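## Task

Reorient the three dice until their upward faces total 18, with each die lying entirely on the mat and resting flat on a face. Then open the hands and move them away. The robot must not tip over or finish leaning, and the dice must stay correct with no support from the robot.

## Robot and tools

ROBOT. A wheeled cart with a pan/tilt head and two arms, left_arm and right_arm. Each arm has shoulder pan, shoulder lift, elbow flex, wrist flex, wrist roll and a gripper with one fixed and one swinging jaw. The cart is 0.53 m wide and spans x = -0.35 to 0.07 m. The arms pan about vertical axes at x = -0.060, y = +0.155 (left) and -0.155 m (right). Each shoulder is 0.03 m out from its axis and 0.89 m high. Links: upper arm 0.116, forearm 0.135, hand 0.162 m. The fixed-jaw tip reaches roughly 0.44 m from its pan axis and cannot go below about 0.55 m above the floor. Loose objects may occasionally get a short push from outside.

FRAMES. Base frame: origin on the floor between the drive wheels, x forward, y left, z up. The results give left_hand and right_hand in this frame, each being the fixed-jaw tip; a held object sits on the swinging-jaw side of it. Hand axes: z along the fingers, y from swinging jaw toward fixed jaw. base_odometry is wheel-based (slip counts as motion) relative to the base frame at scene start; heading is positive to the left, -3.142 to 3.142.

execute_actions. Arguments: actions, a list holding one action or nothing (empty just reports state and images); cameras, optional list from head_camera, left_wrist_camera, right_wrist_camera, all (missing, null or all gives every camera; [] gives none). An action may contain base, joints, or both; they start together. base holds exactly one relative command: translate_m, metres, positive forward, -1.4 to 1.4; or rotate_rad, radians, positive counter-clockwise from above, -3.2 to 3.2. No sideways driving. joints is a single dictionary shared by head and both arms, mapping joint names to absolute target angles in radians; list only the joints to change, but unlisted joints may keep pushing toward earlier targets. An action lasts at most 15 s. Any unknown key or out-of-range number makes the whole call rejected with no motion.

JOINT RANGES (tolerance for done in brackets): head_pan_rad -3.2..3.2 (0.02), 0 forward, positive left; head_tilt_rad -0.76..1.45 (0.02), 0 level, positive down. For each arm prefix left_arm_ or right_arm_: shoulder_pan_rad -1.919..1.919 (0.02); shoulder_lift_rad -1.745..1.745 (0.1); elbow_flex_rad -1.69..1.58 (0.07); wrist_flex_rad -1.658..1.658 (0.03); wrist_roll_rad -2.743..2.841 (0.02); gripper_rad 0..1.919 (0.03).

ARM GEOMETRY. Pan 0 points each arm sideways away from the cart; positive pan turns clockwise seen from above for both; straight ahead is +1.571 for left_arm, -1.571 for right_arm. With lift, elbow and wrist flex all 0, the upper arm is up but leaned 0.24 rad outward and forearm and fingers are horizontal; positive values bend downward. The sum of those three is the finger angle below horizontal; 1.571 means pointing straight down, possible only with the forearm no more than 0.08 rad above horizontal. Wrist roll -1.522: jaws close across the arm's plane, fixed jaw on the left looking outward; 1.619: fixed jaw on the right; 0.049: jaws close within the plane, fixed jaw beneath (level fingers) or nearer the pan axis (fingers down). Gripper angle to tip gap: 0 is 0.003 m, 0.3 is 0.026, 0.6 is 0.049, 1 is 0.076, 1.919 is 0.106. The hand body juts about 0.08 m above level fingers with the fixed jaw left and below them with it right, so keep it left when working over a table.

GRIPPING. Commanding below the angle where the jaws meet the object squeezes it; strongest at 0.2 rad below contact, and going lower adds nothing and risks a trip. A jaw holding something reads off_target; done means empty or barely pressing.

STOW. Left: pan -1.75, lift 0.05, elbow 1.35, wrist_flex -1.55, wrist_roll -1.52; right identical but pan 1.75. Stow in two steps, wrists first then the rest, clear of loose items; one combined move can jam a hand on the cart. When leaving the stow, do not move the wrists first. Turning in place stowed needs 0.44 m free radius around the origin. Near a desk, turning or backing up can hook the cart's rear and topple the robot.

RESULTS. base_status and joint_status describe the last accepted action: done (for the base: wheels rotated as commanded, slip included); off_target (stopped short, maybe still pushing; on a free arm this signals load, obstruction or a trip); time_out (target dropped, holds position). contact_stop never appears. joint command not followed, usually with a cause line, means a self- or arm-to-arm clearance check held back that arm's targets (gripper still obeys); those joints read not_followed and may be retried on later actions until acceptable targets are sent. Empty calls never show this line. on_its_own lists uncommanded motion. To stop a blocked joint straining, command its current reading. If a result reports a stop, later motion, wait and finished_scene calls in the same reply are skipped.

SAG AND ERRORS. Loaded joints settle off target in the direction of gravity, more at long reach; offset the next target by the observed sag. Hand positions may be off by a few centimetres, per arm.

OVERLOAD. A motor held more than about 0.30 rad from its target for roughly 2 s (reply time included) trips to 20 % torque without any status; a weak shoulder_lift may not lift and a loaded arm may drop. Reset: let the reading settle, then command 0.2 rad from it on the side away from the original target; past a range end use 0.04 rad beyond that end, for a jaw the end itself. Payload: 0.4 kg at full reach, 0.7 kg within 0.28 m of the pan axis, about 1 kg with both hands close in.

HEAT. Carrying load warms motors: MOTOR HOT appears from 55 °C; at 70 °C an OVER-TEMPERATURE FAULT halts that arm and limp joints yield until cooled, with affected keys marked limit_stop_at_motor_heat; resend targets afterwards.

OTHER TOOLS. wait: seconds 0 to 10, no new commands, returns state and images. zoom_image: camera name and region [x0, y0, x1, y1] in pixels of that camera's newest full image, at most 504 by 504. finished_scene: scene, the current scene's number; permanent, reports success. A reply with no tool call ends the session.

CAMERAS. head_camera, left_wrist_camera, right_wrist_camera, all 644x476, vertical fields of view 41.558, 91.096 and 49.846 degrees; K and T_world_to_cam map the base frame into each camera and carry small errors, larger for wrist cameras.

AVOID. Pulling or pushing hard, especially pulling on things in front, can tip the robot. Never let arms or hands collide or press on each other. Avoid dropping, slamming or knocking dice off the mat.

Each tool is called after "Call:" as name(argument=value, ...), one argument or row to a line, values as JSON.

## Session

Call:
execute_actions(
  actions=[],
)

Scene clock: 0.00 s.
base_odometry: x=+0.000 y=+0.000 heading=+0.000 (m, m, rad; odometry frame)
base_status: not commanded
joint_positions: head_pan_rad=-0.028 head_tilt_rad=-0.013 left_arm_shoulder_pan_rad=-1.763 left_arm_shoulder_lift_rad=+0.062 left_arm_elbow_flex_rad=+1.378 left_arm_wrist_flex_rad=-1.568 left_arm_wrist_roll_rad=-1.489 left_arm_gripper_rad=+1.920 right_arm_shoulder_pan_rad=+1.741 right_arm_shoulder_lift_rad=+0.050 right_arm_elbow_flex_rad=+1.348 right_arm_wrist_flex_rad=-1.555 right_arm_wrist_roll_rad=-1.543 right_arm_gripper_rad=+1.920
joint_status: not commanded
left_hand: x=-0.3013 y=+0.1001 z=+0.8916 quat_wxyz=(-0.060, -0.656, -0.074, +0.749) (m; base frame)
right_hand: x=-0.3086 y=-0.1202 z=+0.8981 quat_wxyz=(-0.056, +0.646, -0.062, -0.758) (m; base frame)
pictures: head_camera, left_wrist_camera, right_wrist_camera
camera_calibration (this result's frames):
head_camera: T_world_to_cam=[[0.0228663, -0.999126, 0.0349889, -0.0427151], [0.0267005, -0.0343752, -0.999052, 1.19265], [0.999382, 0.0237789, 0.0258911, 0.00810022], [0, 0, 0, 1]] pos_world=[-0.0389628, -0.00187278, 1.1928]
left_wrist_camera: T_world_to_cam=[[-0.158323, 0.985335, 0.0636267, -0.209647], [0.400789, 0.123023, -0.907873, 0.940882], [-0.902387, -0.118237, -0.414389, 0.174979], [0, 0, 0, 1]] pos_world=[-0.252388, 0.111511, 0.94005]
right_wrist_camera: T_world_to_cam=[[0.215035, 0.976606, -0.000198363, 0.170862], [0.36081, -0.0796341, -0.929233, 0.958875], [-0.907511, 0.199746, -0.369494, 0.138437], [0, 0, 0, 1]] pos_world=[-0.25708, -0.118158, 0.942204]
Images, in order (width x height): head_camera 644x476, left_wrist_camera 644x476, right_wrist_camera 644x476.

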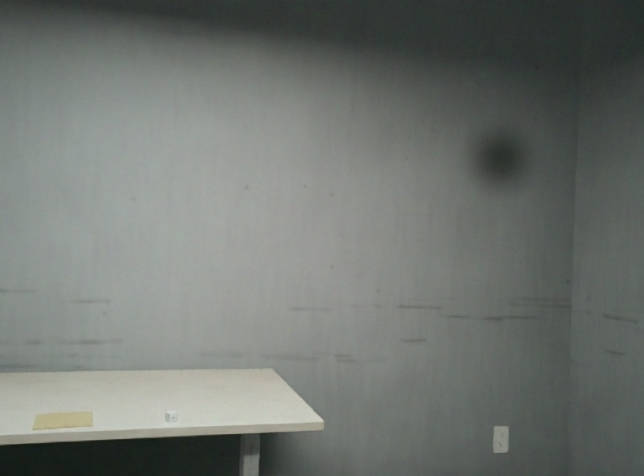

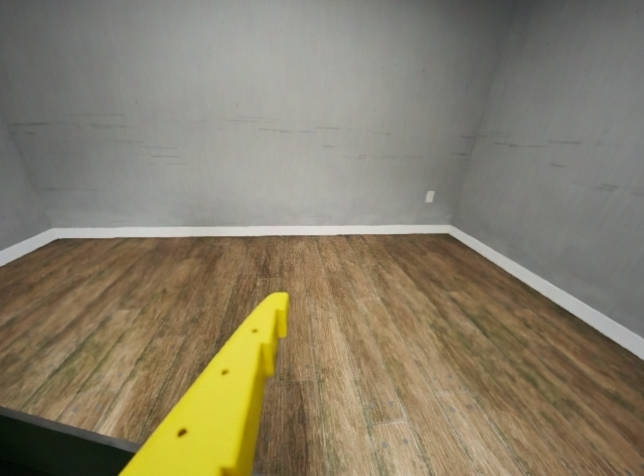

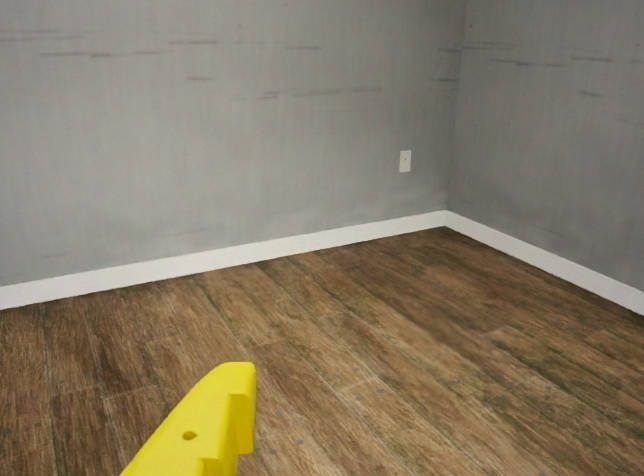

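Call:
execute_actions(
  actions=[
    {"joints":{"head_pan_rad":0.4,"head_tilt_rad":0.4}},
  ],
  cameras=["head_camera"],
)

Scene clock: 4.10 s.
base_odometry: x=+0.000 y=+0.000 heading=+0.000 (m, m, rad; odometry frame)
base_status: not commanded
joint_positions: head_pan_rad=+0.390 head_tilt_rad=+0.393 left_arm_shoulder_pan_rad=-1.763 left_arm_shoulder_lift_rad=+0.062 left_arm_elbow_flex_rad=+1.378 left_arm_wrist_flex_rad=-1.568 left_arm_wrist_roll_rad=-1.489 left_arm_gripper_rad=+1.920 right_arm_shoulder_pan_rad=+1.741 right_arm_shoulder_lift_rad=+0.050 right_arm_elbow_flex_rad=+1.348 right_arm_wrist_flex_rad=-1.555 right_arm_wrist_roll_rad=-1.543 right_arm_gripper_rad=+1.920
joint_status: all done
left_hand: x=-0.3013 y=+0.1001 z=+0.8916 quat_wxyz=(-0.060, -0.656, -0.074, +0.749) (m; base frame)
right_hand: x=-0.3086 y=-0.1202 z=+0.8981 quat_wxyz=(-0.056, +0.646, -0.062, -0.758) (m; base frame)
pictures: head_camera
camera_calibration (this result's frames):
head_camera: T_world_to_cam=[[0.435585, -0.900068, 0.0119884, 0.0031563], [-0.328813, -0.171498, -0.928693, 1.09496], [0.837942, 0.400583, -0.370656, 0.456938], [0, 0, 0, 1]] pos_world=[-0.0242266, 0.0075819, 1.18621]
Images, in order (width x height): head_camera 644x476.

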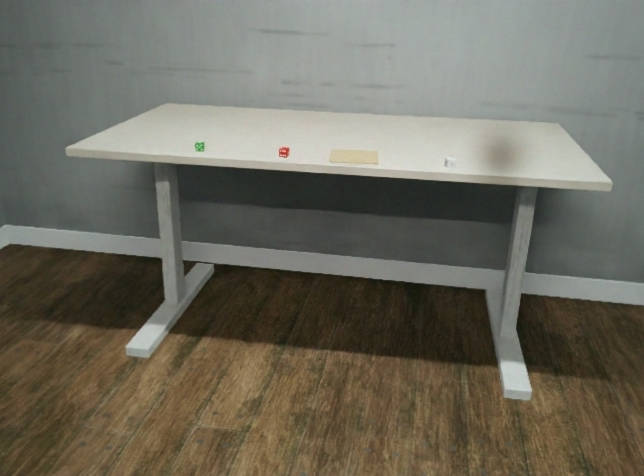

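Call:
execute_actions(
  actions=[
    {"base":{"rotate_rad":0.49},"joints":{"left_arm_shoulder_pan_rad":1.2,"left_arm_shoulder_lift_rad":0.2,"left_arm_elbow_flex_rad":-0.2,"right_arm_shoulder_pan_rad":-1.2,"right_arm_shoulder_lift_rad":0.2,"right_arm_elbow_flex_rad":-0.2}},
  ],
  cameras=[],
)

Call:
execute_actions(
  actions=[
    {"base":{"translate_m":1.1},"joints":{"left_arm_wrist_flex_rad":1.57,"right_arm_wrist_flex_rad":1.57,"left_arm_gripper_rad":0.9,"right_arm_gripper_rad":0.9}},
  ],
  cameras=[],
)

Call:
execute_actions(
  actions=[
    {"base":{"rotate_rad":-0.23},"joints":{"head_pan_rad":0,"head_tilt_rad":0.65}},
  ],
  cameras=["head_camera"],
)

Scene clock: 18.23 s.
base_odometry: x=+0.000 y=+0.000 heading=+0.489 (m, m, rad; odometry frame)
base_status: done
joint_positions: head_pan_rad=+0.390 head_tilt_rad=+0.393 left_arm_shoulder_pan_rad=+1.194 left_arm_shoulder_lift_rad=+0.210 left_arm_elbow_flex_rad=-0.167 left_arm_wrist_flex_rad=-1.568 left_arm_wrist_roll_rad=-1.489 left_arm_gripper_rad=+1.920 right_arm_shoulder_pan_rad=-1.192 right_arm_shoulder_lift_rad=+0.208 right_arm_elbow_flex_rad=-0.167 right_arm_wrist_flex_rad=-1.555 right_arm_wrist_roll_rad=-1.543 right_arm_gripper_rad=+1.920
joint_status: all done
left_hand: x=+0.1457 y=+0.2446 z=+1.1579 quat_wxyz=(+0.985, -0.005, +0.023, +0.171) (m; base frame)
right_hand: x=+0.1520 y=-0.2310 z=+1.1585 quat_wxyz=(+0.984, +0.006, +0.027, -0.178) (m; base frame)
pictures: none
No camera images: the call's "cameras" was empty. Leave "cameras" out to get every camera's image.

Scene clock: 24.57 s.
base_odometry: x=+0.971 y=+0.518 heading=+0.487 (m, m, rad; odometry frame)
base_status: done
joint_positions: head_pan_rad=+0.390 head_tilt_rad=+0.394 left_arm_shoulder_pan_rad=+1.194 left_arm_shoulder_lift_rad=+0.216 left_arm_elbow_flex_rad=-0.168 left_arm_wrist_flex_rad=+1.564 left_arm_wrist_roll_rad=-1.489 left_arm_gripper_rad=+0.907 right_arm_shoulder_pan_rad=-1.194 right_arm_shoulder_lift_rad=+0.212 right_arm_elbow_flex_rad=-0.169 right_arm_wrist_flex_rad=+1.562 right_arm_wrist_roll_rad=-1.543 right_arm_gripper_rad=+0.908
joint_status: all done
left_hand: x=+0.1322 y=+0.2392 z=+0.8362 quat_wxyz=(-0.021, -0.203, +0.979, -0.004) (m; base frame)
right_hand: x=+0.1389 y=-0.2254 z=+0.8371 quat_wxyz=(-0.017, +0.198, +0.980, +0.003) (m; base frame)
pictures: none
No camera images: the call's "cameras" was empty. Leave "cameras" out to get every camera's image.

Scene clock: 25.60 s.
base_odometry: x=+0.971 y=+0.518 heading=+0.259 (m, m, rad; odometry frame)
base_status: done
joint_positions: head_pan_rad=+0.010 head_tilt_rad=+0.644 left_arm_shoulder_pan_rad=+1.196 left_arm_shoulder_lift_rad=+0.216 left_arm_elbow_flex_rad=-0.168 left_arm_wrist_flex_rad=+1.564 left_arm_wrist_roll_rad=-1.489 left_arm_gripper_rad=+0.907 right_arm_shoulder_pan_rad=-1.195 right_arm_shoulder_lift_rad=+0.212 right_arm_elbow_flex_rad=-0.169 right_arm_wrist_flex_rad=+1.564 right_arm_wrist_roll_rad=-1.543 right_arm_gripper_rad=+0.908
joint_status: all done
left_hand: x=+0.1323 y=+0.2390 z=+0.8362 quat_wxyz=(-0.021, -0.203, +0.979, -0.004) (m; base frame)
right_hand: x=+0.1388 y=-0.2250 z=+0.8371 quat_wxyz=(-0.018, +0.197, +0.980, +0.003) (m; base frame)
pictures: head_camera
camera_calibration (this result's frames):
head_camera: T_world_to_cam=[[0.0717356, -0.997418, -0.0034528, 0.00382815], [-0.587964, -0.0394903, -0.807922, 0.94377], [0.8057, 0.0599869, -0.589279, 0.707058], [0, 0, 0, 1]] pos_world=[-0.0150479, -0.00132616, 1.17916]
Images, in order (width x height): head_camera 644x476.

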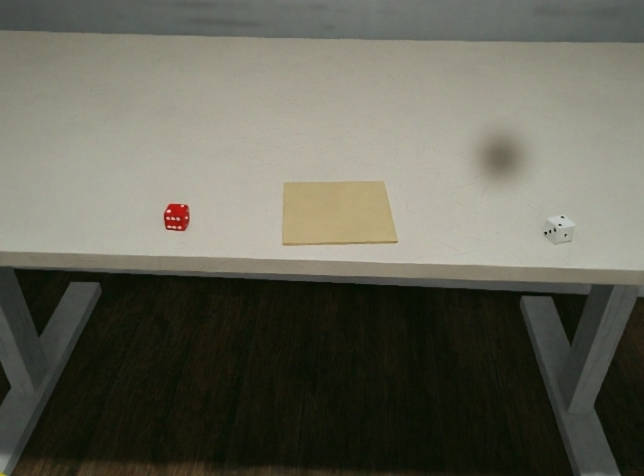

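Call:
zoom_image(
  camera="head_camera",
  region=[150, 190, 210, 245],
)

Call:
zoom_image(
  camera="head_camera",
  region=[530, 200, 590, 255],
)

Call:
execute_actions(
  actions=[
    {"joints":{"head_pan_rad":0.45}},
  ],
  cameras=["head_camera"],
)

Region (150, 190, 210, 245) of head_camera's 644x476 image, scaled by 8.400; it fills the top 462 rows of this view, and the rest is white.

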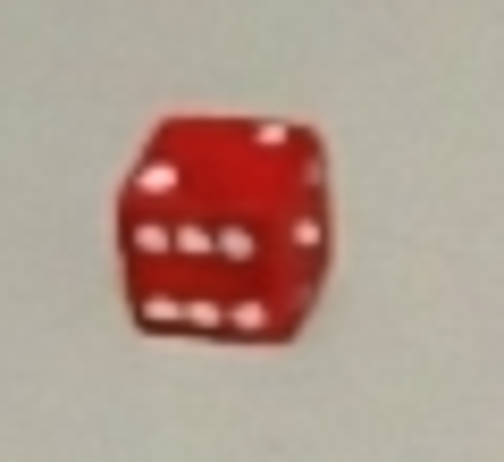

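Region (530, 200, 590, 255) of head_camera's 644x476 image, scaled by 8.400; it fills the top 462 rows of this view, and the rest is white.

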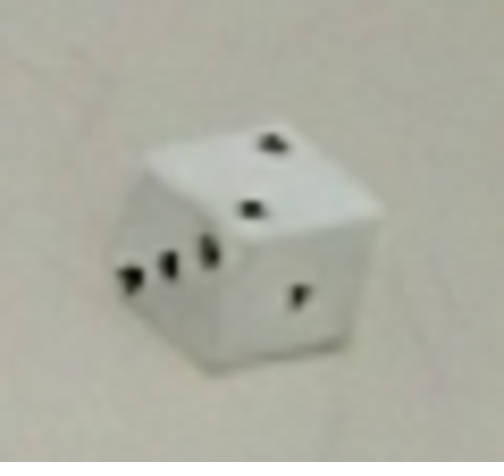

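Scene clock: 32.67 s.
base_odometry: x=+0.971 y=+0.518 heading=+0.259 (m, m, rad; odometry frame)
base_status: not commanded
joint_positions: head_pan_rad=+0.440 head_tilt_rad=+0.644 left_arm_shoulder_pan_rad=+1.196 left_arm_shoulder_lift_rad=+0.216 left_arm_elbow_flex_rad=-0.168 left_arm_wrist_flex_rad=+1.564 left_arm_wrist_roll_rad=-1.489 left_arm_gripper_rad=+0.907 right_arm_shoulder_pan_rad=-1.195 right_arm_shoulder_lift_rad=+0.212 right_arm_elbow_flex_rad=-0.169 right_arm_wrist_flex_rad=+1.564 right_arm_wrist_roll_rad=-1.543 right_arm_gripper_rad=+0.908
joint_status: all done
left_hand: x=+0.1323 y=+0.2390 z=+0.8362 quat_wxyz=(-0.021, -0.203, +0.979, -0.004) (m; base frame)
right_hand: x=+0.1388 y=-0.2250 z=+0.8371 quat_wxyz=(-0.018, +0.197, +0.980, +0.003) (m; base frame)
pictures: head_camera
camera_calibration (this result's frames):
head_camera: T_world_to_cam=[[0.481, -0.876714, -0.00345292, 0.0230637], [-0.517978, -0.281001, -0.807921, 0.947058], [0.707346, 0.390398, -0.58928, 0.702437], [0, 0, 0, 1]] pos_world=[-0.0174038, 0.0121145, 1.17916]
Images, in order (width x height): head_camera 644x476.

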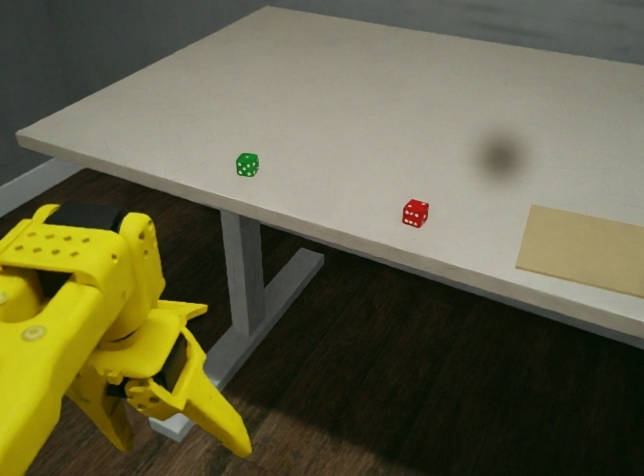

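Call:
execute_actions(
  actions=[
    {"base":{"translate_m":0.45},"joints":{"head_pan_rad":0,"head_tilt_rad":0.9,"left_arm_shoulder_pan_rad":1.37,"left_arm_wrist_roll_rad":1.4,"left_arm_shoulder_lift_rad":0.45,"left_arm_elbow_flex_rad":-0.35,"left_arm_wrist_flex_rad":1.42}},
  ],
)

Scene clock: 54.20 s.
base_odometry: x=+1.406 y=+0.632 heading=+0.257 (m, m, rad; odometry frame)
base_status: done
joint_positions: head_pan_rad=+0.010 head_tilt_rad=+0.895 left_arm_shoulder_pan_rad=+1.365 left_arm_shoulder_lift_rad=+0.465 left_arm_elbow_flex_rad=-0.318 left_arm_wrist_flex_rad=+1.425 left_arm_wrist_roll_rad=+1.392 left_arm_gripper_rad=+0.907 right_arm_shoulder_pan_rad=-1.195 right_arm_shoulder_lift_rad=+0.212 right_arm_elbow_flex_rad=-0.169 right_arm_wrist_flex_rad=+1.564 right_arm_wrist_roll_rad=-1.543 right_arm_gripper_rad=+0.908
joint_status: all done
left_hand: x=+0.1750 y=+0.1961 z=+0.8070 quat_wxyz=(+0.000, -1.000, +0.011, +0.000) (m; base frame)
right_hand: x=+0.1388 y=-0.2250 z=+0.8371 quat_wxyz=(-0.018, +0.197, +0.980, +0.003) (m; base frame)
pictures: head_camera, left_wrist_camera, right_wrist_camera
camera_calibration (this result's frames):
head_camera: T_world_to_cam=[[0.0689381, -0.997446, -0.0186686, 0.02121], [-0.770022, -0.0413034, -0.63668, 0.738113], [0.634283, 0.0582667, -0.770902, 0.90805], [0, 0, 0, 1]] pos_world=[-0.0090598, -0.00126665, 1.17036]
left_wrist_camera: T_world_to_cam=[[-0.0127632, 0.99962, 0.0244393, -0.220005], [0.848624, -0.0020979, 0.528993, -0.552013], [0.528843, 0.0274914, -0.848274, 0.652132], [0, 0, 0, 1]] pos_world=[0.120768, 0.200835, 0.850575]
right_wrist_camera: T_world_to_cam=[[-0.357992, -0.932587, 0.0460783, -0.211822], [-0.776062, 0.324622, 0.540693, -0.249322], [-0.519201, 0.157804, -0.839957, 0.873295], [0, 0, 0, 1]] pos_world=[0.184096, -0.254416, 0.878097]
Images, in order (width x height): head_camera 644x476, left_wrist_camera 644x476, right_wrist_camera 644x476.

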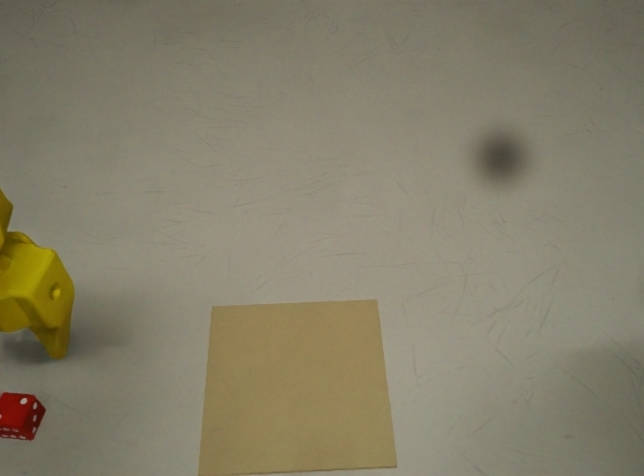

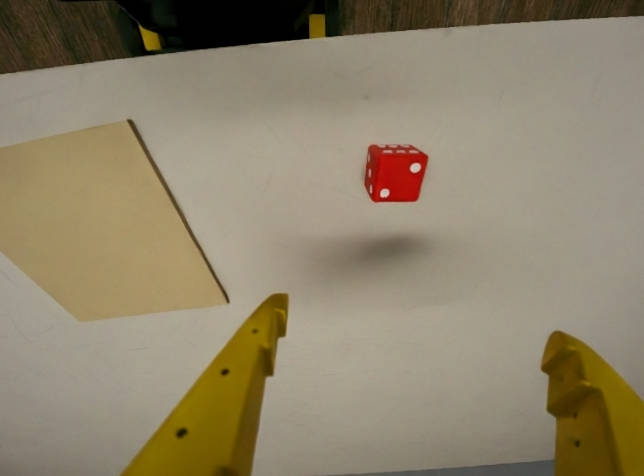

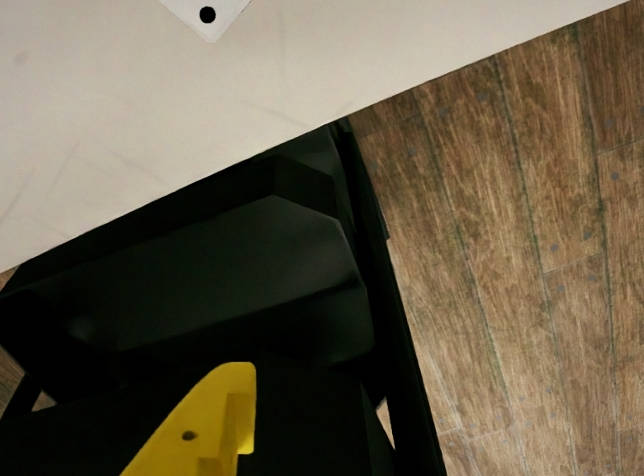

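Call:
execute_actions(
  actions=[
    {"joints":{"left_arm_shoulder_pan_rad":1.285,"left_arm_wrist_roll_rad":1.32,"left_arm_shoulder_lift_rad":0.33,"left_arm_elbow_flex_rad":0.17,"left_arm_wrist_flex_rad":1.02}},
  ],
  cameras=["left_wrist_camera"],
)

Scene clock: 65.83 s.
base_odometry: x=+1.406 y=+0.632 heading=+0.257 (m, m, rad; odometry frame)
base_status: not commanded
joint_positions: head_pan_rad=+0.010 head_tilt_rad=+0.895 left_arm_shoulder_pan_rad=+1.291 left_arm_shoulder_lift_rad=+0.378 left_arm_elbow_flex_rad=+0.171 left_arm_wrist_flex_rad=+1.026 left_arm_wrist_roll_rad=+1.328 left_arm_gripper_rad=+0.907 right_arm_shoulder_pan_rad=-1.195 right_arm_shoulder_lift_rad=+0.212 right_arm_elbow_flex_rad=-0.169 right_arm_wrist_flex_rad=+1.564 right_arm_wrist_roll_rad=-1.543 right_arm_gripper_rad=+0.908
joint_status: all done
left_hand: x=+0.1470 y=+0.2063 z=+0.7619 quat_wxyz=(-0.001, -1.000, +0.006, +0.002) (m; base frame)
right_hand: x=+0.1388 y=-0.2250 z=+0.8371 quat_wxyz=(-0.018, +0.197, +0.980, +0.003) (m; base frame)
pictures: left_wrist_camera
camera_calibration (this result's frames):
left_wrist_camera: T_world_to_cam=[[-0.0218924, 0.999481, 0.023615, -0.227546], [0.850157, 0.00618206, 0.526492, -0.504363], [0.526073, 0.0316026, -0.849852, 0.629214], [0, 0, 0, 1]] pos_world=[0.0927939, 0.210661, 0.805656]
Images, in order (width x height): left_wrist_camera 644x476.

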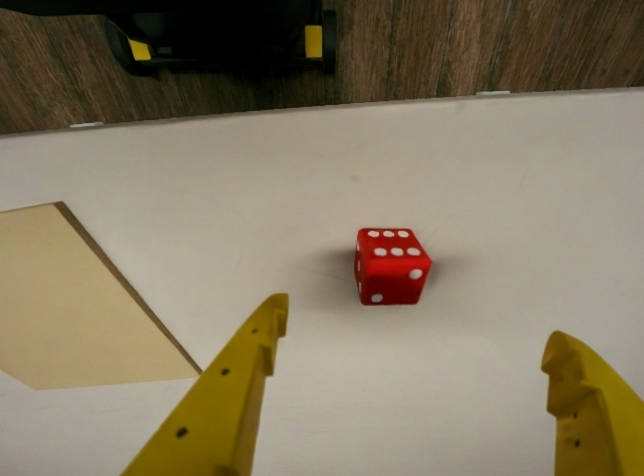

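Call:
execute_actions(
  actions=[
    {"joints":{"left_arm_shoulder_pan_rad":1.255,"left_arm_shoulder_lift_rad":0.46,"left_arm_elbow_flex_rad":0.21,"left_arm_wrist_flex_rad":0.88,"left_arm_gripper_rad":0.8}},
  ],
  cameras=["left_wrist_camera"],
)

Scene clock: 71.97 s.
base_odometry: x=+1.406 y=+0.632 heading=+0.257 (m, m, rad; odometry frame)
base_status: not commanded
joint_positions: head_pan_rad=+0.010 head_tilt_rad=+0.895 left_arm_shoulder_pan_rad=+1.262 left_arm_shoulder_lift_rad=+0.473 left_arm_elbow_flex_rad=+0.209 left_arm_wrist_flex_rad=+0.885 left_arm_wrist_roll_rad=+1.328 left_arm_gripper_rad=+0.807 right_arm_shoulder_pan_rad=-1.195 right_arm_shoulder_lift_rad=+0.212 right_arm_elbow_flex_rad=-0.169 right_arm_wrist_flex_rad=+1.564 right_arm_wrist_roll_rad=-1.543 right_arm_gripper_rad=+0.908
joint_status: all done
left_hand: x=+0.1454 y=+0.2124 z=+0.7400 quat_wxyz=(+0.001, -1.000, -0.009, -0.002) (m; base frame)
right_hand: x=+0.1388 y=-0.2250 z=+0.8371 quat_wxyz=(-0.018, +0.197, +0.980, +0.003) (m; base frame)
pictures: left_wrist_camera
camera_calibration (this result's frames):
left_wrist_camera: T_world_to_cam=[[-0.0511891, 0.998362, 0.0255699, -0.230035], [0.845746, 0.0297192, 0.532757, -0.500546], [0.531124, 0.048897, -0.845882, 0.603828], [0, 0, 0, 1]] pos_world=[0.0908518, 0.215009, 0.783318]
Images, in order (width x height): left_wrist_camera 644x476.

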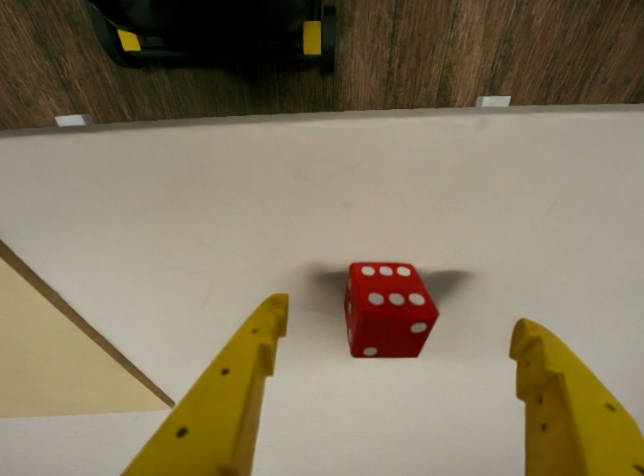

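Call:
execute_actions(
  actions=[
    {"joints":{"left_arm_shoulder_lift_rad":0.58,"left_arm_elbow_flex_rad":0.2,"left_arm_wrist_flex_rad":0.77}},
  ],
  cameras=["left_wrist_camera"],
)

Scene clock: 77.43 s.
base_odometry: x=+1.406 y=+0.632 heading=+0.257 (m, m, rad; odometry frame)
base_status: not commanded
joint_positions: head_pan_rad=+0.010 head_tilt_rad=+0.895 left_arm_shoulder_pan_rad=+1.262 left_arm_shoulder_lift_rad=+0.580 left_arm_elbow_flex_rad=+0.209 left_arm_wrist_flex_rad=+0.782 left_arm_wrist_roll_rad=+1.328 left_arm_gripper_rad=+0.807 right_arm_shoulder_pan_rad=-1.195 right_arm_shoulder_lift_rad=+0.212 right_arm_elbow_flex_rad=-0.169 right_arm_wrist_flex_rad=+1.564 right_arm_wrist_roll_rad=-1.543 right_arm_gripper_rad=+0.908
joint_status: all done
left_hand: x=+0.1444 y=+0.2120 z=+0.7202 quat_wxyz=(+0.000, -1.000, -0.009, +0.000) (m; base frame)
right_hand: x=+0.1388 y=-0.2250 z=+0.8371 quat_wxyz=(-0.018, +0.197, +0.980, +0.003) (m; base frame)
pictures: left_wrist_camera
camera_calibration (this result's frames):
left_wrist_camera: T_world_to_cam=[[-0.0510796, 0.998397, 0.0243971, -0.228427], [0.848074, 0.030462, 0.529002, -0.486904], [0.52741, 0.0477118, -0.84827, 0.590189], [0, 0, 0, 1]] pos_world=[0.0899904, 0.214734, 0.763785]
Images, in order (width x height): left_wrist_camera 644x476.

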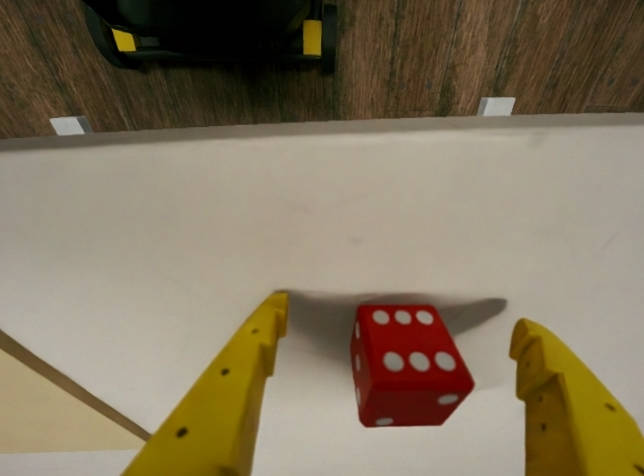

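Call:
execute_actions(
  actions=[
    {"base":{"translate_m":0.011},"joints":{"left_arm_shoulder_lift_rad":0.55}},
  ],
  cameras=["left_wrist_camera"],
)

Call:
execute_actions(
  actions=[
    {"joints":{"left_arm_gripper_rad":0.2}},
  ],
  cameras=["left_wrist_camera"],
)

Scene clock: 83.73 s.
base_odometry: x=+1.418 y=+0.635 heading=+0.257 (m, m, rad; odometry frame)
base_status: done
joint_positions: head_pan_rad=+0.010 head_tilt_rad=+0.895 left_arm_shoulder_pan_rad=+1.260 left_arm_shoulder_lift_rad=+0.578 left_arm_elbow_flex_rad=+0.209 left_arm_wrist_flex_rad=+0.776 left_arm_wrist_roll_rad=+1.328 left_arm_gripper_rad=+0.807 right_arm_shoulder_pan_rad=-1.195 right_arm_shoulder_lift_rad=+0.212 right_arm_elbow_flex_rad=-0.169 right_arm_wrist_flex_rad=+1.564 right_arm_wrist_roll_rad=-1.543 right_arm_gripper_rad=+0.908
joint_status: all done
left_hand: x=+0.1455 y=+0.2127 z=+0.7205 quat_wxyz=(+0.001, -1.000, -0.009, -0.003) (m; base frame)
right_hand: x=+0.1388 y=-0.2250 z=+0.8371 quat_wxyz=(-0.018, +0.197, +0.980, +0.003) (m; base frame)
pictures: left_wrist_camera
camera_calibration (this result's frames):
left_wrist_camera: T_world_to_cam=[[-0.0527964, 0.998258, 0.0263515, -0.230201], [0.84414, 0.030516, 0.535254, -0.491947], [0.533517, 0.0505038, -0.84428, 0.585446], [0, 0, 0, 1]] pos_world=[0.0907732, 0.215245, 0.763663]
Images, in order (width x height): left_wrist_camera 644x476.

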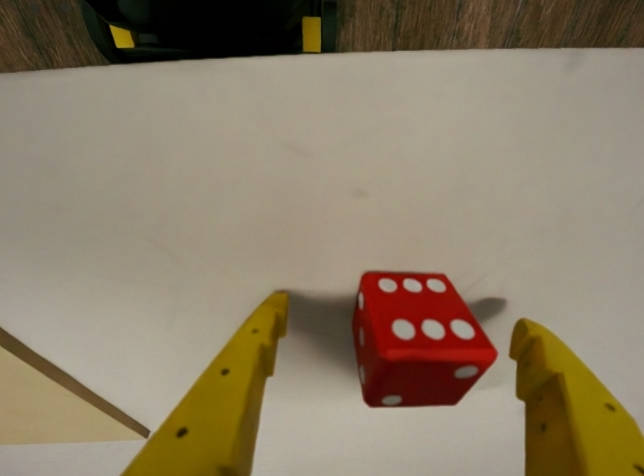

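Scene clock: 84.57 s.
base_odometry: x=+1.418 y=+0.635 heading=+0.257 (m, m, rad; odometry frame)
base_status: not commanded
joint_positions: head_pan_rad=+0.010 head_tilt_rad=+0.895 left_arm_shoulder_pan_rad=+1.257 left_arm_shoulder_lift_rad=+0.572 left_arm_elbow_flex_rad=+0.209 left_arm_wrist_flex_rad=+0.774 left_arm_wrist_roll_rad=+1.328 left_arm_gripper_rad=+0.299 right_arm_shoulder_pan_rad=-1.195 right_arm_shoulder_lift_rad=+0.212 right_arm_elbow_flex_rad=-0.169 right_arm_wrist_flex_rad=+1.564 right_arm_wrist_roll_rad=-1.543 right_arm_gripper_rad=+0.908
joint_status: left_arm_gripper_rad off_target (ended at +0.299, target +0.200)
left_hand: x=+0.1466 y=+0.2138 z=+0.7216 quat_wxyz=(+0.002, -1.000, -0.011, -0.007) (m; base frame)
right_hand: x=+0.1388 y=-0.2250 z=+0.8371 quat_wxyz=(-0.018, +0.197, +0.980, +0.003) (m; base frame)
pictures: left_wrist_camera
camera_calibration (this result's frames):
left_wrist_camera: T_world_to_cam=[[-0.0560581, 0.998026, 0.0283043, -0.232087], [0.840114, 0.031832, 0.541475, -0.497661], [0.539505, 0.0541329, -0.840241, 0.581207], [0, 0, 0, 1]] pos_world=[0.0915178, 0.216008, 0.764394]
Images, in order (width x height): left_wrist_camera 644x476.

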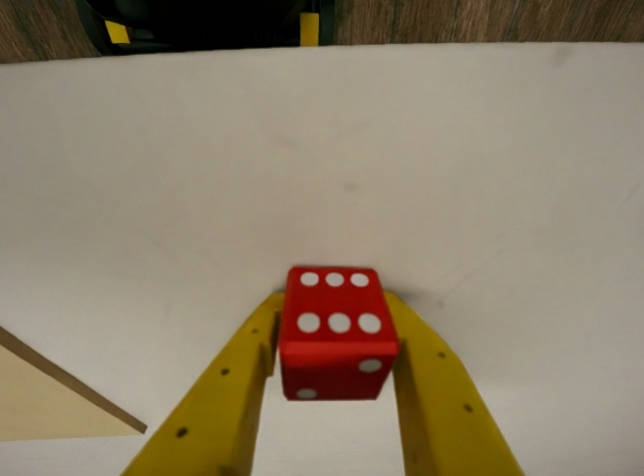

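Call:
execute_actions(
  actions=[
    {"joints":{"left_arm_shoulder_lift_rad":0.25,"left_arm_elbow_flex_rad":0.1,"left_arm_wrist_flex_rad":1.1,"left_arm_gripper_rad":0.12}},
  ],
  cameras=[],
)

Call:
execute_actions(
  actions=[
    {"joints":{"left_arm_wrist_roll_rad":-1.55,"left_arm_wrist_flex_rad":-0.3,"left_arm_shoulder_pan_rad":1.745,"left_arm_elbow_flex_rad":0.2,"left_arm_shoulder_lift_rad":0.3},"base":{"translate_m":-0.035}},
  ],
  cameras=[],
)

Call:
execute_actions(
  actions=[
    {"joints":{"left_arm_shoulder_lift_rad":1.12,"left_arm_elbow_flex_rad":0.15,"left_arm_wrist_flex_rad":-1.04}},
  ],
  cameras=["head_camera","left_wrist_camera"],
)

Scene clock: 98.10 s.
base_odometry: x=+1.418 y=+0.635 heading=+0.257 (m, m, rad; odometry frame)
base_status: not commanded
joint_positions: head_pan_rad=+0.010 head_tilt_rad=+0.895 left_arm_shoulder_pan_rad=+1.257 left_arm_shoulder_lift_rad=+0.299 left_arm_elbow_flex_rad=+0.131 left_arm_wrist_flex_rad=+1.094 left_arm_wrist_roll_rad=+1.328 left_arm_gripper_rad=+0.297 right_arm_shoulder_pan_rad=-1.195 right_arm_shoulder_lift_rad=+0.212 right_arm_elbow_flex_rad=-0.169 right_arm_wrist_flex_rad=+1.564 right_arm_wrist_roll_rad=-1.543 right_arm_gripper_rad=+0.908
joint_status: left_arm_gripper_rad off_target (ended at +0.297, target +0.120); the others done
left_hand: x=+0.1522 y=+0.2156 z=+0.7813 quat_wxyz=(+0.007, -1.000, -0.011, -0.022) (m; base frame)
right_hand: x=+0.1388 y=-0.2250 z=+0.8371 quat_wxyz=(-0.018, +0.197, +0.980, +0.003) (m; base frame)
pictures: none
No camera images: the call's "cameras" was empty. Leave "cameras" out to get every camera's image.

Scene clock: 101.07 s.
base_odometry: x=+1.383 y=+0.626 heading=+0.257 (m, m, rad; odometry frame)
base_status: done
joint_positions: head_pan_rad=+0.010 head_tilt_rad=+0.895 left_arm_shoulder_pan_rad=+1.739 left_arm_shoulder_lift_rad=+0.318 left_arm_elbow_flex_rad=+0.203 left_arm_wrist_flex_rad=-0.284 left_arm_wrist_roll_rad=-1.543 left_arm_gripper_rad=+0.297 right_arm_shoulder_pan_rad=-1.195 right_arm_shoulder_lift_rad=+0.212 right_arm_elbow_flex_rad=-0.169 right_arm_wrist_flex_rad=+1.564 right_arm_wrist_roll_rad=-1.543 right_arm_gripper_rad=+0.908
joint_status: all done
left_hand: x=+0.3039 y=+0.1011 z=+0.8918 quat_wxyz=(+0.617, +0.074, +0.782, -0.046) (m; base frame)
right_hand: x=+0.1388 y=-0.2250 z=+0.8371 quat_wxyz=(-0.018, +0.197, +0.980, +0.003) (m; base frame)
pictures: none
No camera images: the call's "cameras" was empty. Leave "cameras" out to get every camera's image.

Scene clock: 102.40 s.
base_odometry: x=+1.383 y=+0.626 heading=+0.257 (m, m, rad; odometry frame)
base_status: not commanded
joint_positions: head_pan_rad=+0.010 head_tilt_rad=+0.895 left_arm_shoulder_pan_rad=+1.739 left_arm_shoulder_lift_rad=+1.140 left_arm_elbow_flex_rad=+0.177 left_arm_wrist_flex_rad=-1.025 left_arm_wrist_roll_rad=-1.543 left_arm_gripper_rad=+0.297 right_arm_shoulder_pan_rad=-1.195 right_arm_shoulder_lift_rad=+0.212 right_arm_elbow_flex_rad=-0.169 right_arm_wrist_flex_rad=+1.564 right_arm_wrist_roll_rad=-1.543 right_arm_gripper_rad=+0.908
joint_status: all done
left_hand: x=+0.2735 y=+0.1062 z=+0.7400 quat_wxyz=(+0.595, +0.076, +0.799, -0.044) (m; base frame)
right_hand: x=+0.1388 y=-0.2250 z=+0.8371 quat_wxyz=(-0.018, +0.197, +0.980, +0.003) (m; base frame)
pictures: head_camera, left_wrist_camera
camera_calibration (this result's frames):
head_camera: T_world_to_cam=[[0.0689153, -0.997448, -0.018673, 0.021214], [-0.77007, -0.0412873, -0.636622, 0.738045], [0.634227, 0.0582525, -0.77095, 0.908102], [0, 0, 0, 1]] pos_world=[-0.00905839, -0.00126745, 1.17035]
left_wrist_camera: T_world_to_cam=[[-0.186572, -0.982234, 0.0201923, 0.133895], [-0.740584, 0.127107, -0.659832, 0.700329], [0.645543, -0.13806, -0.751142, 0.45949], [0, 0, 0, 1]] pos_world=[0.247013, 0.105937, 0.804538]
Images, in order (width x height): head_camera 644x476, left_wrist_camera 644x476.

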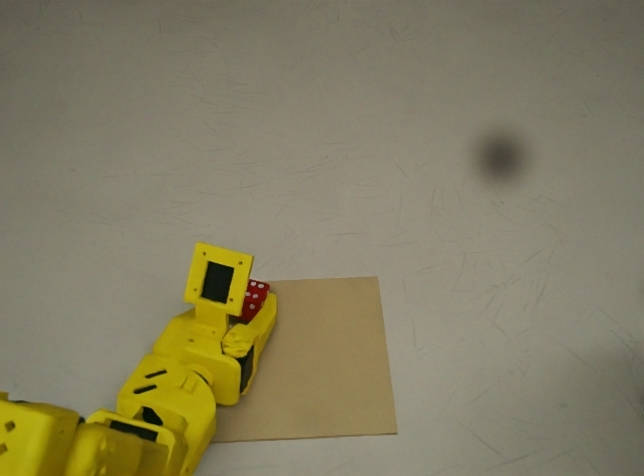

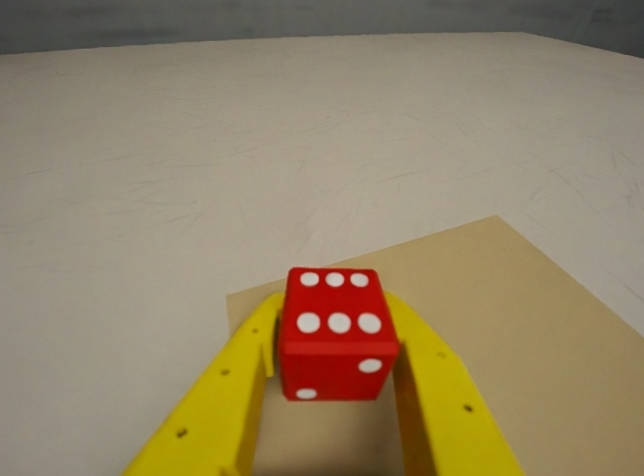

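Call:
execute_actions(
  actions=[
    {"base":{"translate_m":-0.015},"joints":{"left_arm_shoulder_pan_rad":1.8}},
  ],
  cameras=[],
)

Call:
execute_actions(
  actions=[
    {"joints":{"left_arm_shoulder_lift_rad":1.21,"left_arm_wrist_flex_rad":-1.03}},
  ],
  cameras=["left_wrist_camera"],
)

Call:
execute_actions(
  actions=[
    {"joints":{"left_arm_gripper_rad":0.65}},
  ],
  cameras=["head_camera","left_wrist_camera"],
)

Scene clock: 111.17 s.
base_odometry: x=+1.368 y=+0.622 heading=+0.257 (m, m, rad; odometry frame)
base_status: done
joint_positions: head_pan_rad=+0.010 head_tilt_rad=+0.895 left_arm_shoulder_pan_rad=+1.794 left_arm_shoulder_lift_rad=+1.140 left_arm_elbow_flex_rad=+0.176 left_arm_wrist_flex_rad=-1.025 left_arm_wrist_roll_rad=-1.543 left_arm_gripper_rad=+0.297 right_arm_shoulder_pan_rad=-1.195 right_arm_shoulder_lift_rad=+0.212 right_arm_elbow_flex_rad=-0.169 right_arm_wrist_flex_rad=+1.564 right_arm_wrist_roll_rad=-1.543 right_arm_gripper_rad=+0.908
joint_status: all done
left_hand: x=+0.2706 y=+0.0878 z=+0.7403 quat_wxyz=(+0.594, +0.098, +0.796, -0.061) (m; base frame)
right_hand: x=+0.1388 y=-0.2250 z=+0.8371 quat_wxyz=(-0.018, +0.197, +0.980, +0.003) (m; base frame)
pictures: none
No camera images: the call's "cameras" was empty. Leave "cameras" out to get every camera's image.

Scene clock: 111.80 s.
base_odometry: x=+1.368 y=+0.622 heading=+0.257 (m, m, rad; odometry frame)
base_status: not commanded
joint_positions: head_pan_rad=+0.010 head_tilt_rad=+0.895 left_arm_shoulder_pan_rad=+1.794 left_arm_shoulder_lift_rad=+1.189 left_arm_elbow_flex_rad=+0.153 left_arm_wrist_flex_rad=-1.033 left_arm_wrist_roll_rad=-1.543 left_arm_gripper_rad=+0.297 right_arm_shoulder_pan_rad=-1.195 right_arm_shoulder_lift_rad=+0.212 right_arm_elbow_flex_rad=-0.169 right_arm_wrist_flex_rad=+1.564 right_arm_wrist_roll_rad=-1.543 right_arm_gripper_rad=+0.908
joint_status: all done
left_hand: x=+0.2673 y=+0.0886 z=+0.7309 quat_wxyz=(+0.587, +0.098, +0.802, -0.060) (m; base frame)
right_hand: x=+0.1388 y=-0.2250 z=+0.8371 quat_wxyz=(-0.018, +0.197, +0.980, +0.003) (m; base frame)
pictures: left_wrist_camera
camera_calibration (this result's frames):
left_wrist_camera: T_world_to_cam=[[-0.240167, -0.970515, 0.0205198, 0.128633], [-0.743192, 0.170232, -0.64706, 0.679513], [0.624488, -0.170653, -0.762163, 0.470768], [0, 0, 0, 1]] pos_world=[0.241913, 0.089503, 0.795848]
Images, in order (width x height): left_wrist_camera 644x476.

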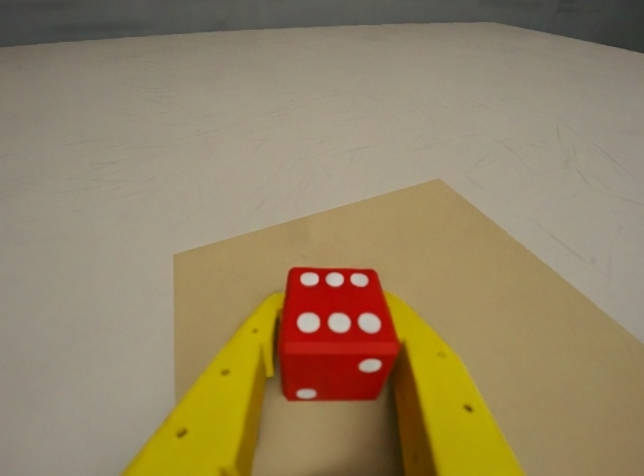

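Scene clock: 112.60 s.
base_odometry: x=+1.368 y=+0.622 heading=+0.257 (m, m, rad; odometry frame)
base_status: not commanded
joint_positions: head_pan_rad=+0.010 head_tilt_rad=+0.895 left_arm_shoulder_pan_rad=+1.794 left_arm_shoulder_lift_rad=+1.212 left_arm_elbow_flex_rad=+0.151 left_arm_wrist_flex_rad=-1.033 left_arm_wrist_roll_rad=-1.543 left_arm_gripper_rad=+0.640 right_arm_shoulder_pan_rad=-1.195 right_arm_shoulder_lift_rad=+0.212 right_arm_elbow_flex_rad=-0.169 right_arm_wrist_flex_rad=+1.564 right_arm_wrist_roll_rad=-1.543 right_arm_gripper_rad=+0.908
joint_status: all done
left_hand: x=+0.2639 y=+0.0894 z=+0.7242 quat_wxyz=(+0.578, +0.099, +0.808, -0.059) (m; base frame)
right_hand: x=+0.1388 y=-0.2250 z=+0.8371 quat_wxyz=(-0.018, +0.197, +0.980, +0.003) (m; base frame)
pictures: head_camera, left_wrist_camera
camera_calibration (this result's frames):
head_camera: T_world_to_cam=[[0.0689047, -0.997448, -0.0186757, 0.0212166], [-0.770099, -0.0412801, -0.636587, 0.738002], [0.634192, 0.0582459, -0.770979, 0.908133], [0, 0, 0, 1]] pos_world=[-0.00905751, -0.00126781, 1.17035]
left_wrist_camera: T_world_to_cam=[[-0.239733, -0.970613, 0.0209282, 0.1283], [-0.756571, 0.173271, -0.630538, 0.66379], [0.608382, -0.166994, -0.775876, 0.481847], [0, 0, 0, 1]] pos_world=[0.239815, 0.0899796, 0.789713]
Images, in order (width x height): head_camera 644x476, left_wrist_camera 644x476.

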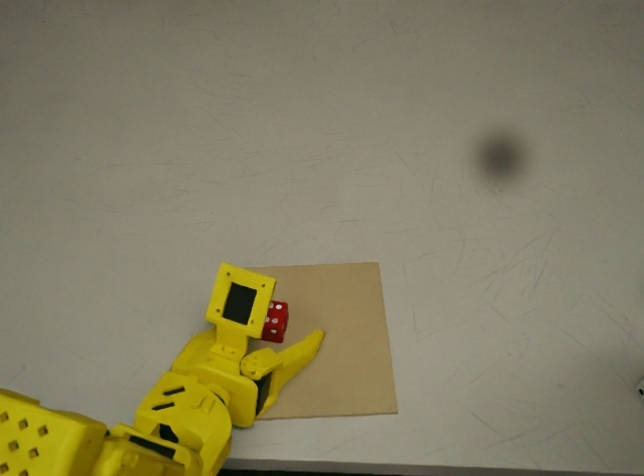

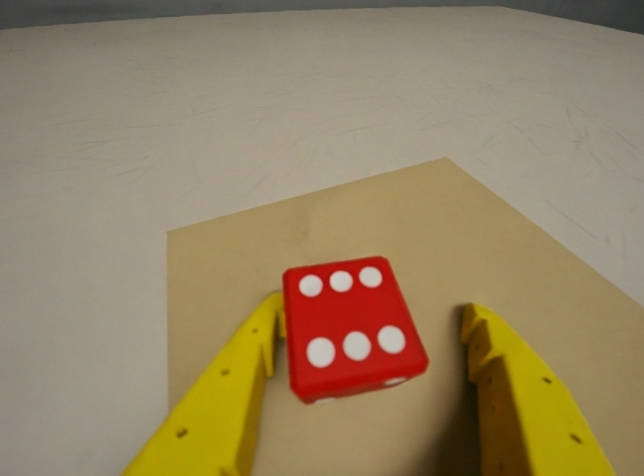

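Call:
execute_actions(
  actions=[
    {"joints":{"left_arm_shoulder_lift_rad":0.5,"left_arm_wrist_flex_rad":-0.6}},
  ],
  cameras=[],
)

Call:
execute_actions(
  actions=[
    {"joints":{"left_arm_shoulder_pan_rad":0.9,"left_arm_shoulder_lift_rad":0.1,"right_arm_shoulder_pan_rad":-1.24,"right_arm_shoulder_lift_rad":0.45,"right_arm_elbow_flex_rad":-0.2,"right_arm_wrist_flex_rad":1.3,"right_arm_wrist_roll_rad":-0.6},"base":{"translate_m":0.06}},
  ],
  cameras=["head_camera","right_wrist_camera"],
)

Scene clock: 120.53 s.
base_odometry: x=+1.368 y=+0.622 heading=+0.257 (m, m, rad; odometry frame)
base_status: not commanded
joint_positions: head_pan_rad=+0.010 head_tilt_rad=+0.895 left_arm_shoulder_pan_rad=+1.794 left_arm_shoulder_lift_rad=+0.559 left_arm_elbow_flex_rad=+0.151 left_arm_wrist_flex_rad=-0.600 left_arm_wrist_roll_rad=-1.543 left_arm_gripper_rad=+0.643 right_arm_shoulder_pan_rad=-1.195 right_arm_shoulder_lift_rad=+0.212 right_arm_elbow_flex_rad=-0.169 right_arm_wrist_flex_rad=+1.564 right_arm_wrist_roll_rad=-1.543 right_arm_gripper_rad=+0.908
joint_status: all done
left_hand: x=+0.3114 y=+0.0786 z=+0.8731 quat_wxyz=(+0.664, +0.091, +0.739, -0.068) (m; base frame)
right_hand: x=+0.1388 y=-0.2250 z=+0.8371 quat_wxyz=(-0.018, +0.197, +0.980, +0.003) (m; base frame)
pictures: none
No camera images: the call's "cameras" was empty. Leave "cameras" out to get every camera's image.

Scene clock: 122.00 s.
base_odometry: x=+1.426 y=+0.637 heading=+0.256 (m, m, rad; odometry frame)
base_status: done
joint_positions: head_pan_rad=+0.010 head_tilt_rad=+0.895 left_arm_shoulder_pan_rad=+0.906 left_arm_shoulder_lift_rad=+0.154 left_arm_elbow_flex_rad=+0.153 left_arm_wrist_flex_rad=-0.600 left_arm_wrist_roll_rad=-1.543 left_arm_gripper_rad=+0.643 right_arm_shoulder_pan_rad=-1.234 right_arm_shoulder_lift_rad=+0.462 right_arm_elbow_flex_rad=-0.169 right_arm_wrist_flex_rad=+1.308 right_arm_wrist_roll_rad=-0.611 right_arm_gripper_rad=+0.908
joint_status: all done
left_hand: x=+0.2179 y=+0.3827 z=+1.0117 quat_wxyz=(+0.756, -0.189, +0.565, +0.270) (m; base frame)
right_hand: x=+0.1539 y=-0.2252 z=+0.7880 quat_wxyz=(-0.012, -0.283, +0.959, +0.009) (m; base frame)
pictures: head_camera, right_wrist_camera
camera_calibration (this result's frames):
head_camera: T_world_to_cam=[[0.0689047, -0.997448, -0.0186757, 0.0212166], [-0.770099, -0.0412801, -0.636587, 0.738002], [0.634192, 0.058246, -0.770979, 0.908133], [0, 0, 0, 1]] pos_world=[-0.00905751, -0.00126781, 1.17035]
right_wrist_camera: T_world_to_cam=[[0.567323, -0.823196, 0.0221892, -0.303281], [-0.70708, -0.473134, 0.525531, -0.389287], [-0.422116, -0.313835, -0.850485, 0.727078], [0, 0, 0, 1]] pos_world=[0.203713, -0.205662, 0.829681]
Images, in order (width x height): head_camera 644x476, right_wrist_camera 644x476.

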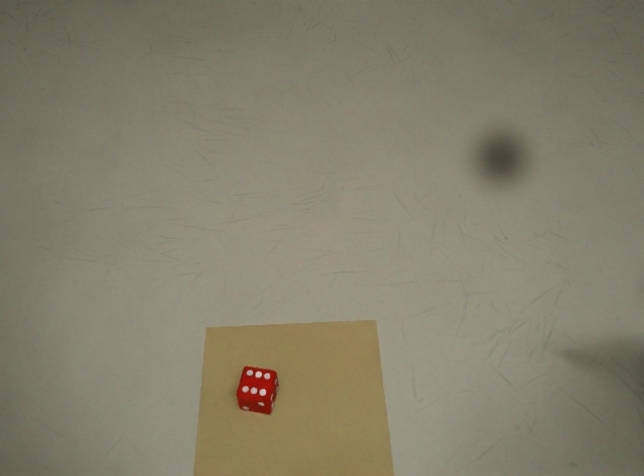

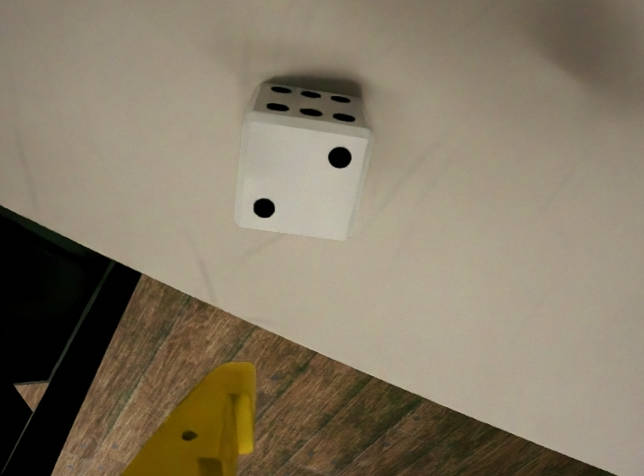

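Call:
execute_actions(
  actions=[
    {"joints":{"right_arm_shoulder_pan_rad":-1.325,"right_arm_wrist_roll_rad":-0.83}},
  ],
  cameras=[],
)

Call:
execute_actions(
  actions=[
    {"joints":{"right_arm_shoulder_lift_rad":0.42,"right_arm_elbow_flex_rad":0.13,"right_arm_wrist_flex_rad":1.0}},
  ],
  cameras=["right_wrist_camera"],
)

Scene clock: 133.57 s.
base_odometry: x=+1.426 y=+0.637 heading=+0.256 (m, m, rad; odometry frame)
base_status: not commanded
joint_positions: head_pan_rad=+0.010 head_tilt_rad=+0.895 left_arm_shoulder_pan_rad=+0.906 left_arm_shoulder_lift_rad=+0.154 left_arm_elbow_flex_rad=+0.153 left_arm_wrist_flex_rad=-0.600 left_arm_wrist_roll_rad=-1.543 left_arm_gripper_rad=+0.643 right_arm_shoulder_pan_rad=-1.318 right_arm_shoulder_lift_rad=+0.462 right_arm_elbow_flex_rad=-0.169 right_arm_wrist_flex_rad=+1.308 right_arm_wrist_roll_rad=-0.819 right_arm_gripper_rad=+0.908
joint_status: all done
left_hand: x=+0.2179 y=+0.3827 z=+1.0117 quat_wxyz=(+0.756, -0.189, +0.565, +0.270) (m; base frame)
right_hand: x=+0.1605 y=-0.2060 z=+0.7880 quat_wxyz=(-0.013, -0.223, +0.975, +0.007) (m; base frame)
pictures: none
No camera images: the call's "cameras" was empty. Leave "cameras" out to get every camera's image.

Scene clock: 134.57 s.
base_odometry: x=+1.426 y=+0.637 heading=+0.256 (m, m, rad; odometry frame)
base_status: not commanded
joint_positions: head_pan_rad=+0.010 head_tilt_rad=+0.895 left_arm_shoulder_pan_rad=+0.906 left_arm_shoulder_lift_rad=+0.154 left_arm_elbow_flex_rad=+0.153 left_arm_wrist_flex_rad=-0.600 left_arm_wrist_roll_rad=-1.543 left_arm_gripper_rad=+0.643 right_arm_shoulder_pan_rad=-1.318 right_arm_shoulder_lift_rad=+0.462 right_arm_elbow_flex_rad=+0.132 right_arm_wrist_flex_rad=+1.007 right_arm_wrist_roll_rad=-0.819 right_arm_gripper_rad=+0.908
joint_status: all done
left_hand: x=+0.2179 y=+0.3827 z=+1.0117 quat_wxyz=(+0.756, -0.189, +0.565, +0.270) (m; base frame)
right_hand: x=+0.1450 y=-0.2020 z=+0.7508 quat_wxyz=(-0.013, -0.223, +0.975, +0.007) (m; base frame)
pictures: right_wrist_camera
camera_calibration (this result's frames):
right_wrist_camera: T_world_to_cam=[[0.461064, -0.886975, 0.0263683, -0.27895], [-0.759081, -0.378844, 0.529409, -0.341388], [-0.459583, -0.264107, -0.847957, 0.712538], [0, 0, 0, 1]] pos_world=[0.196943, -0.188568, 0.792291]
Images, in order (width x height): right_wrist_camera 644x476.

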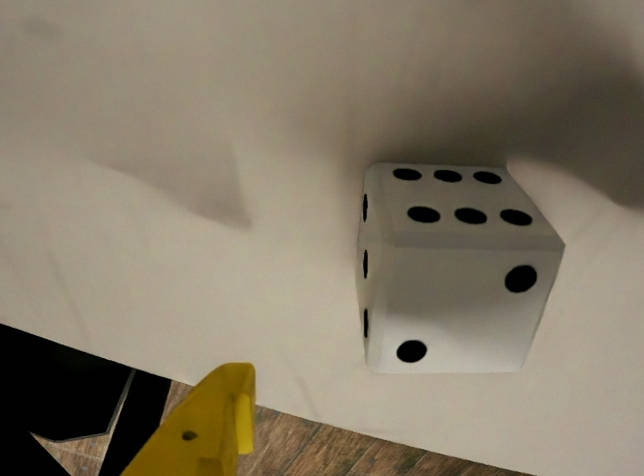

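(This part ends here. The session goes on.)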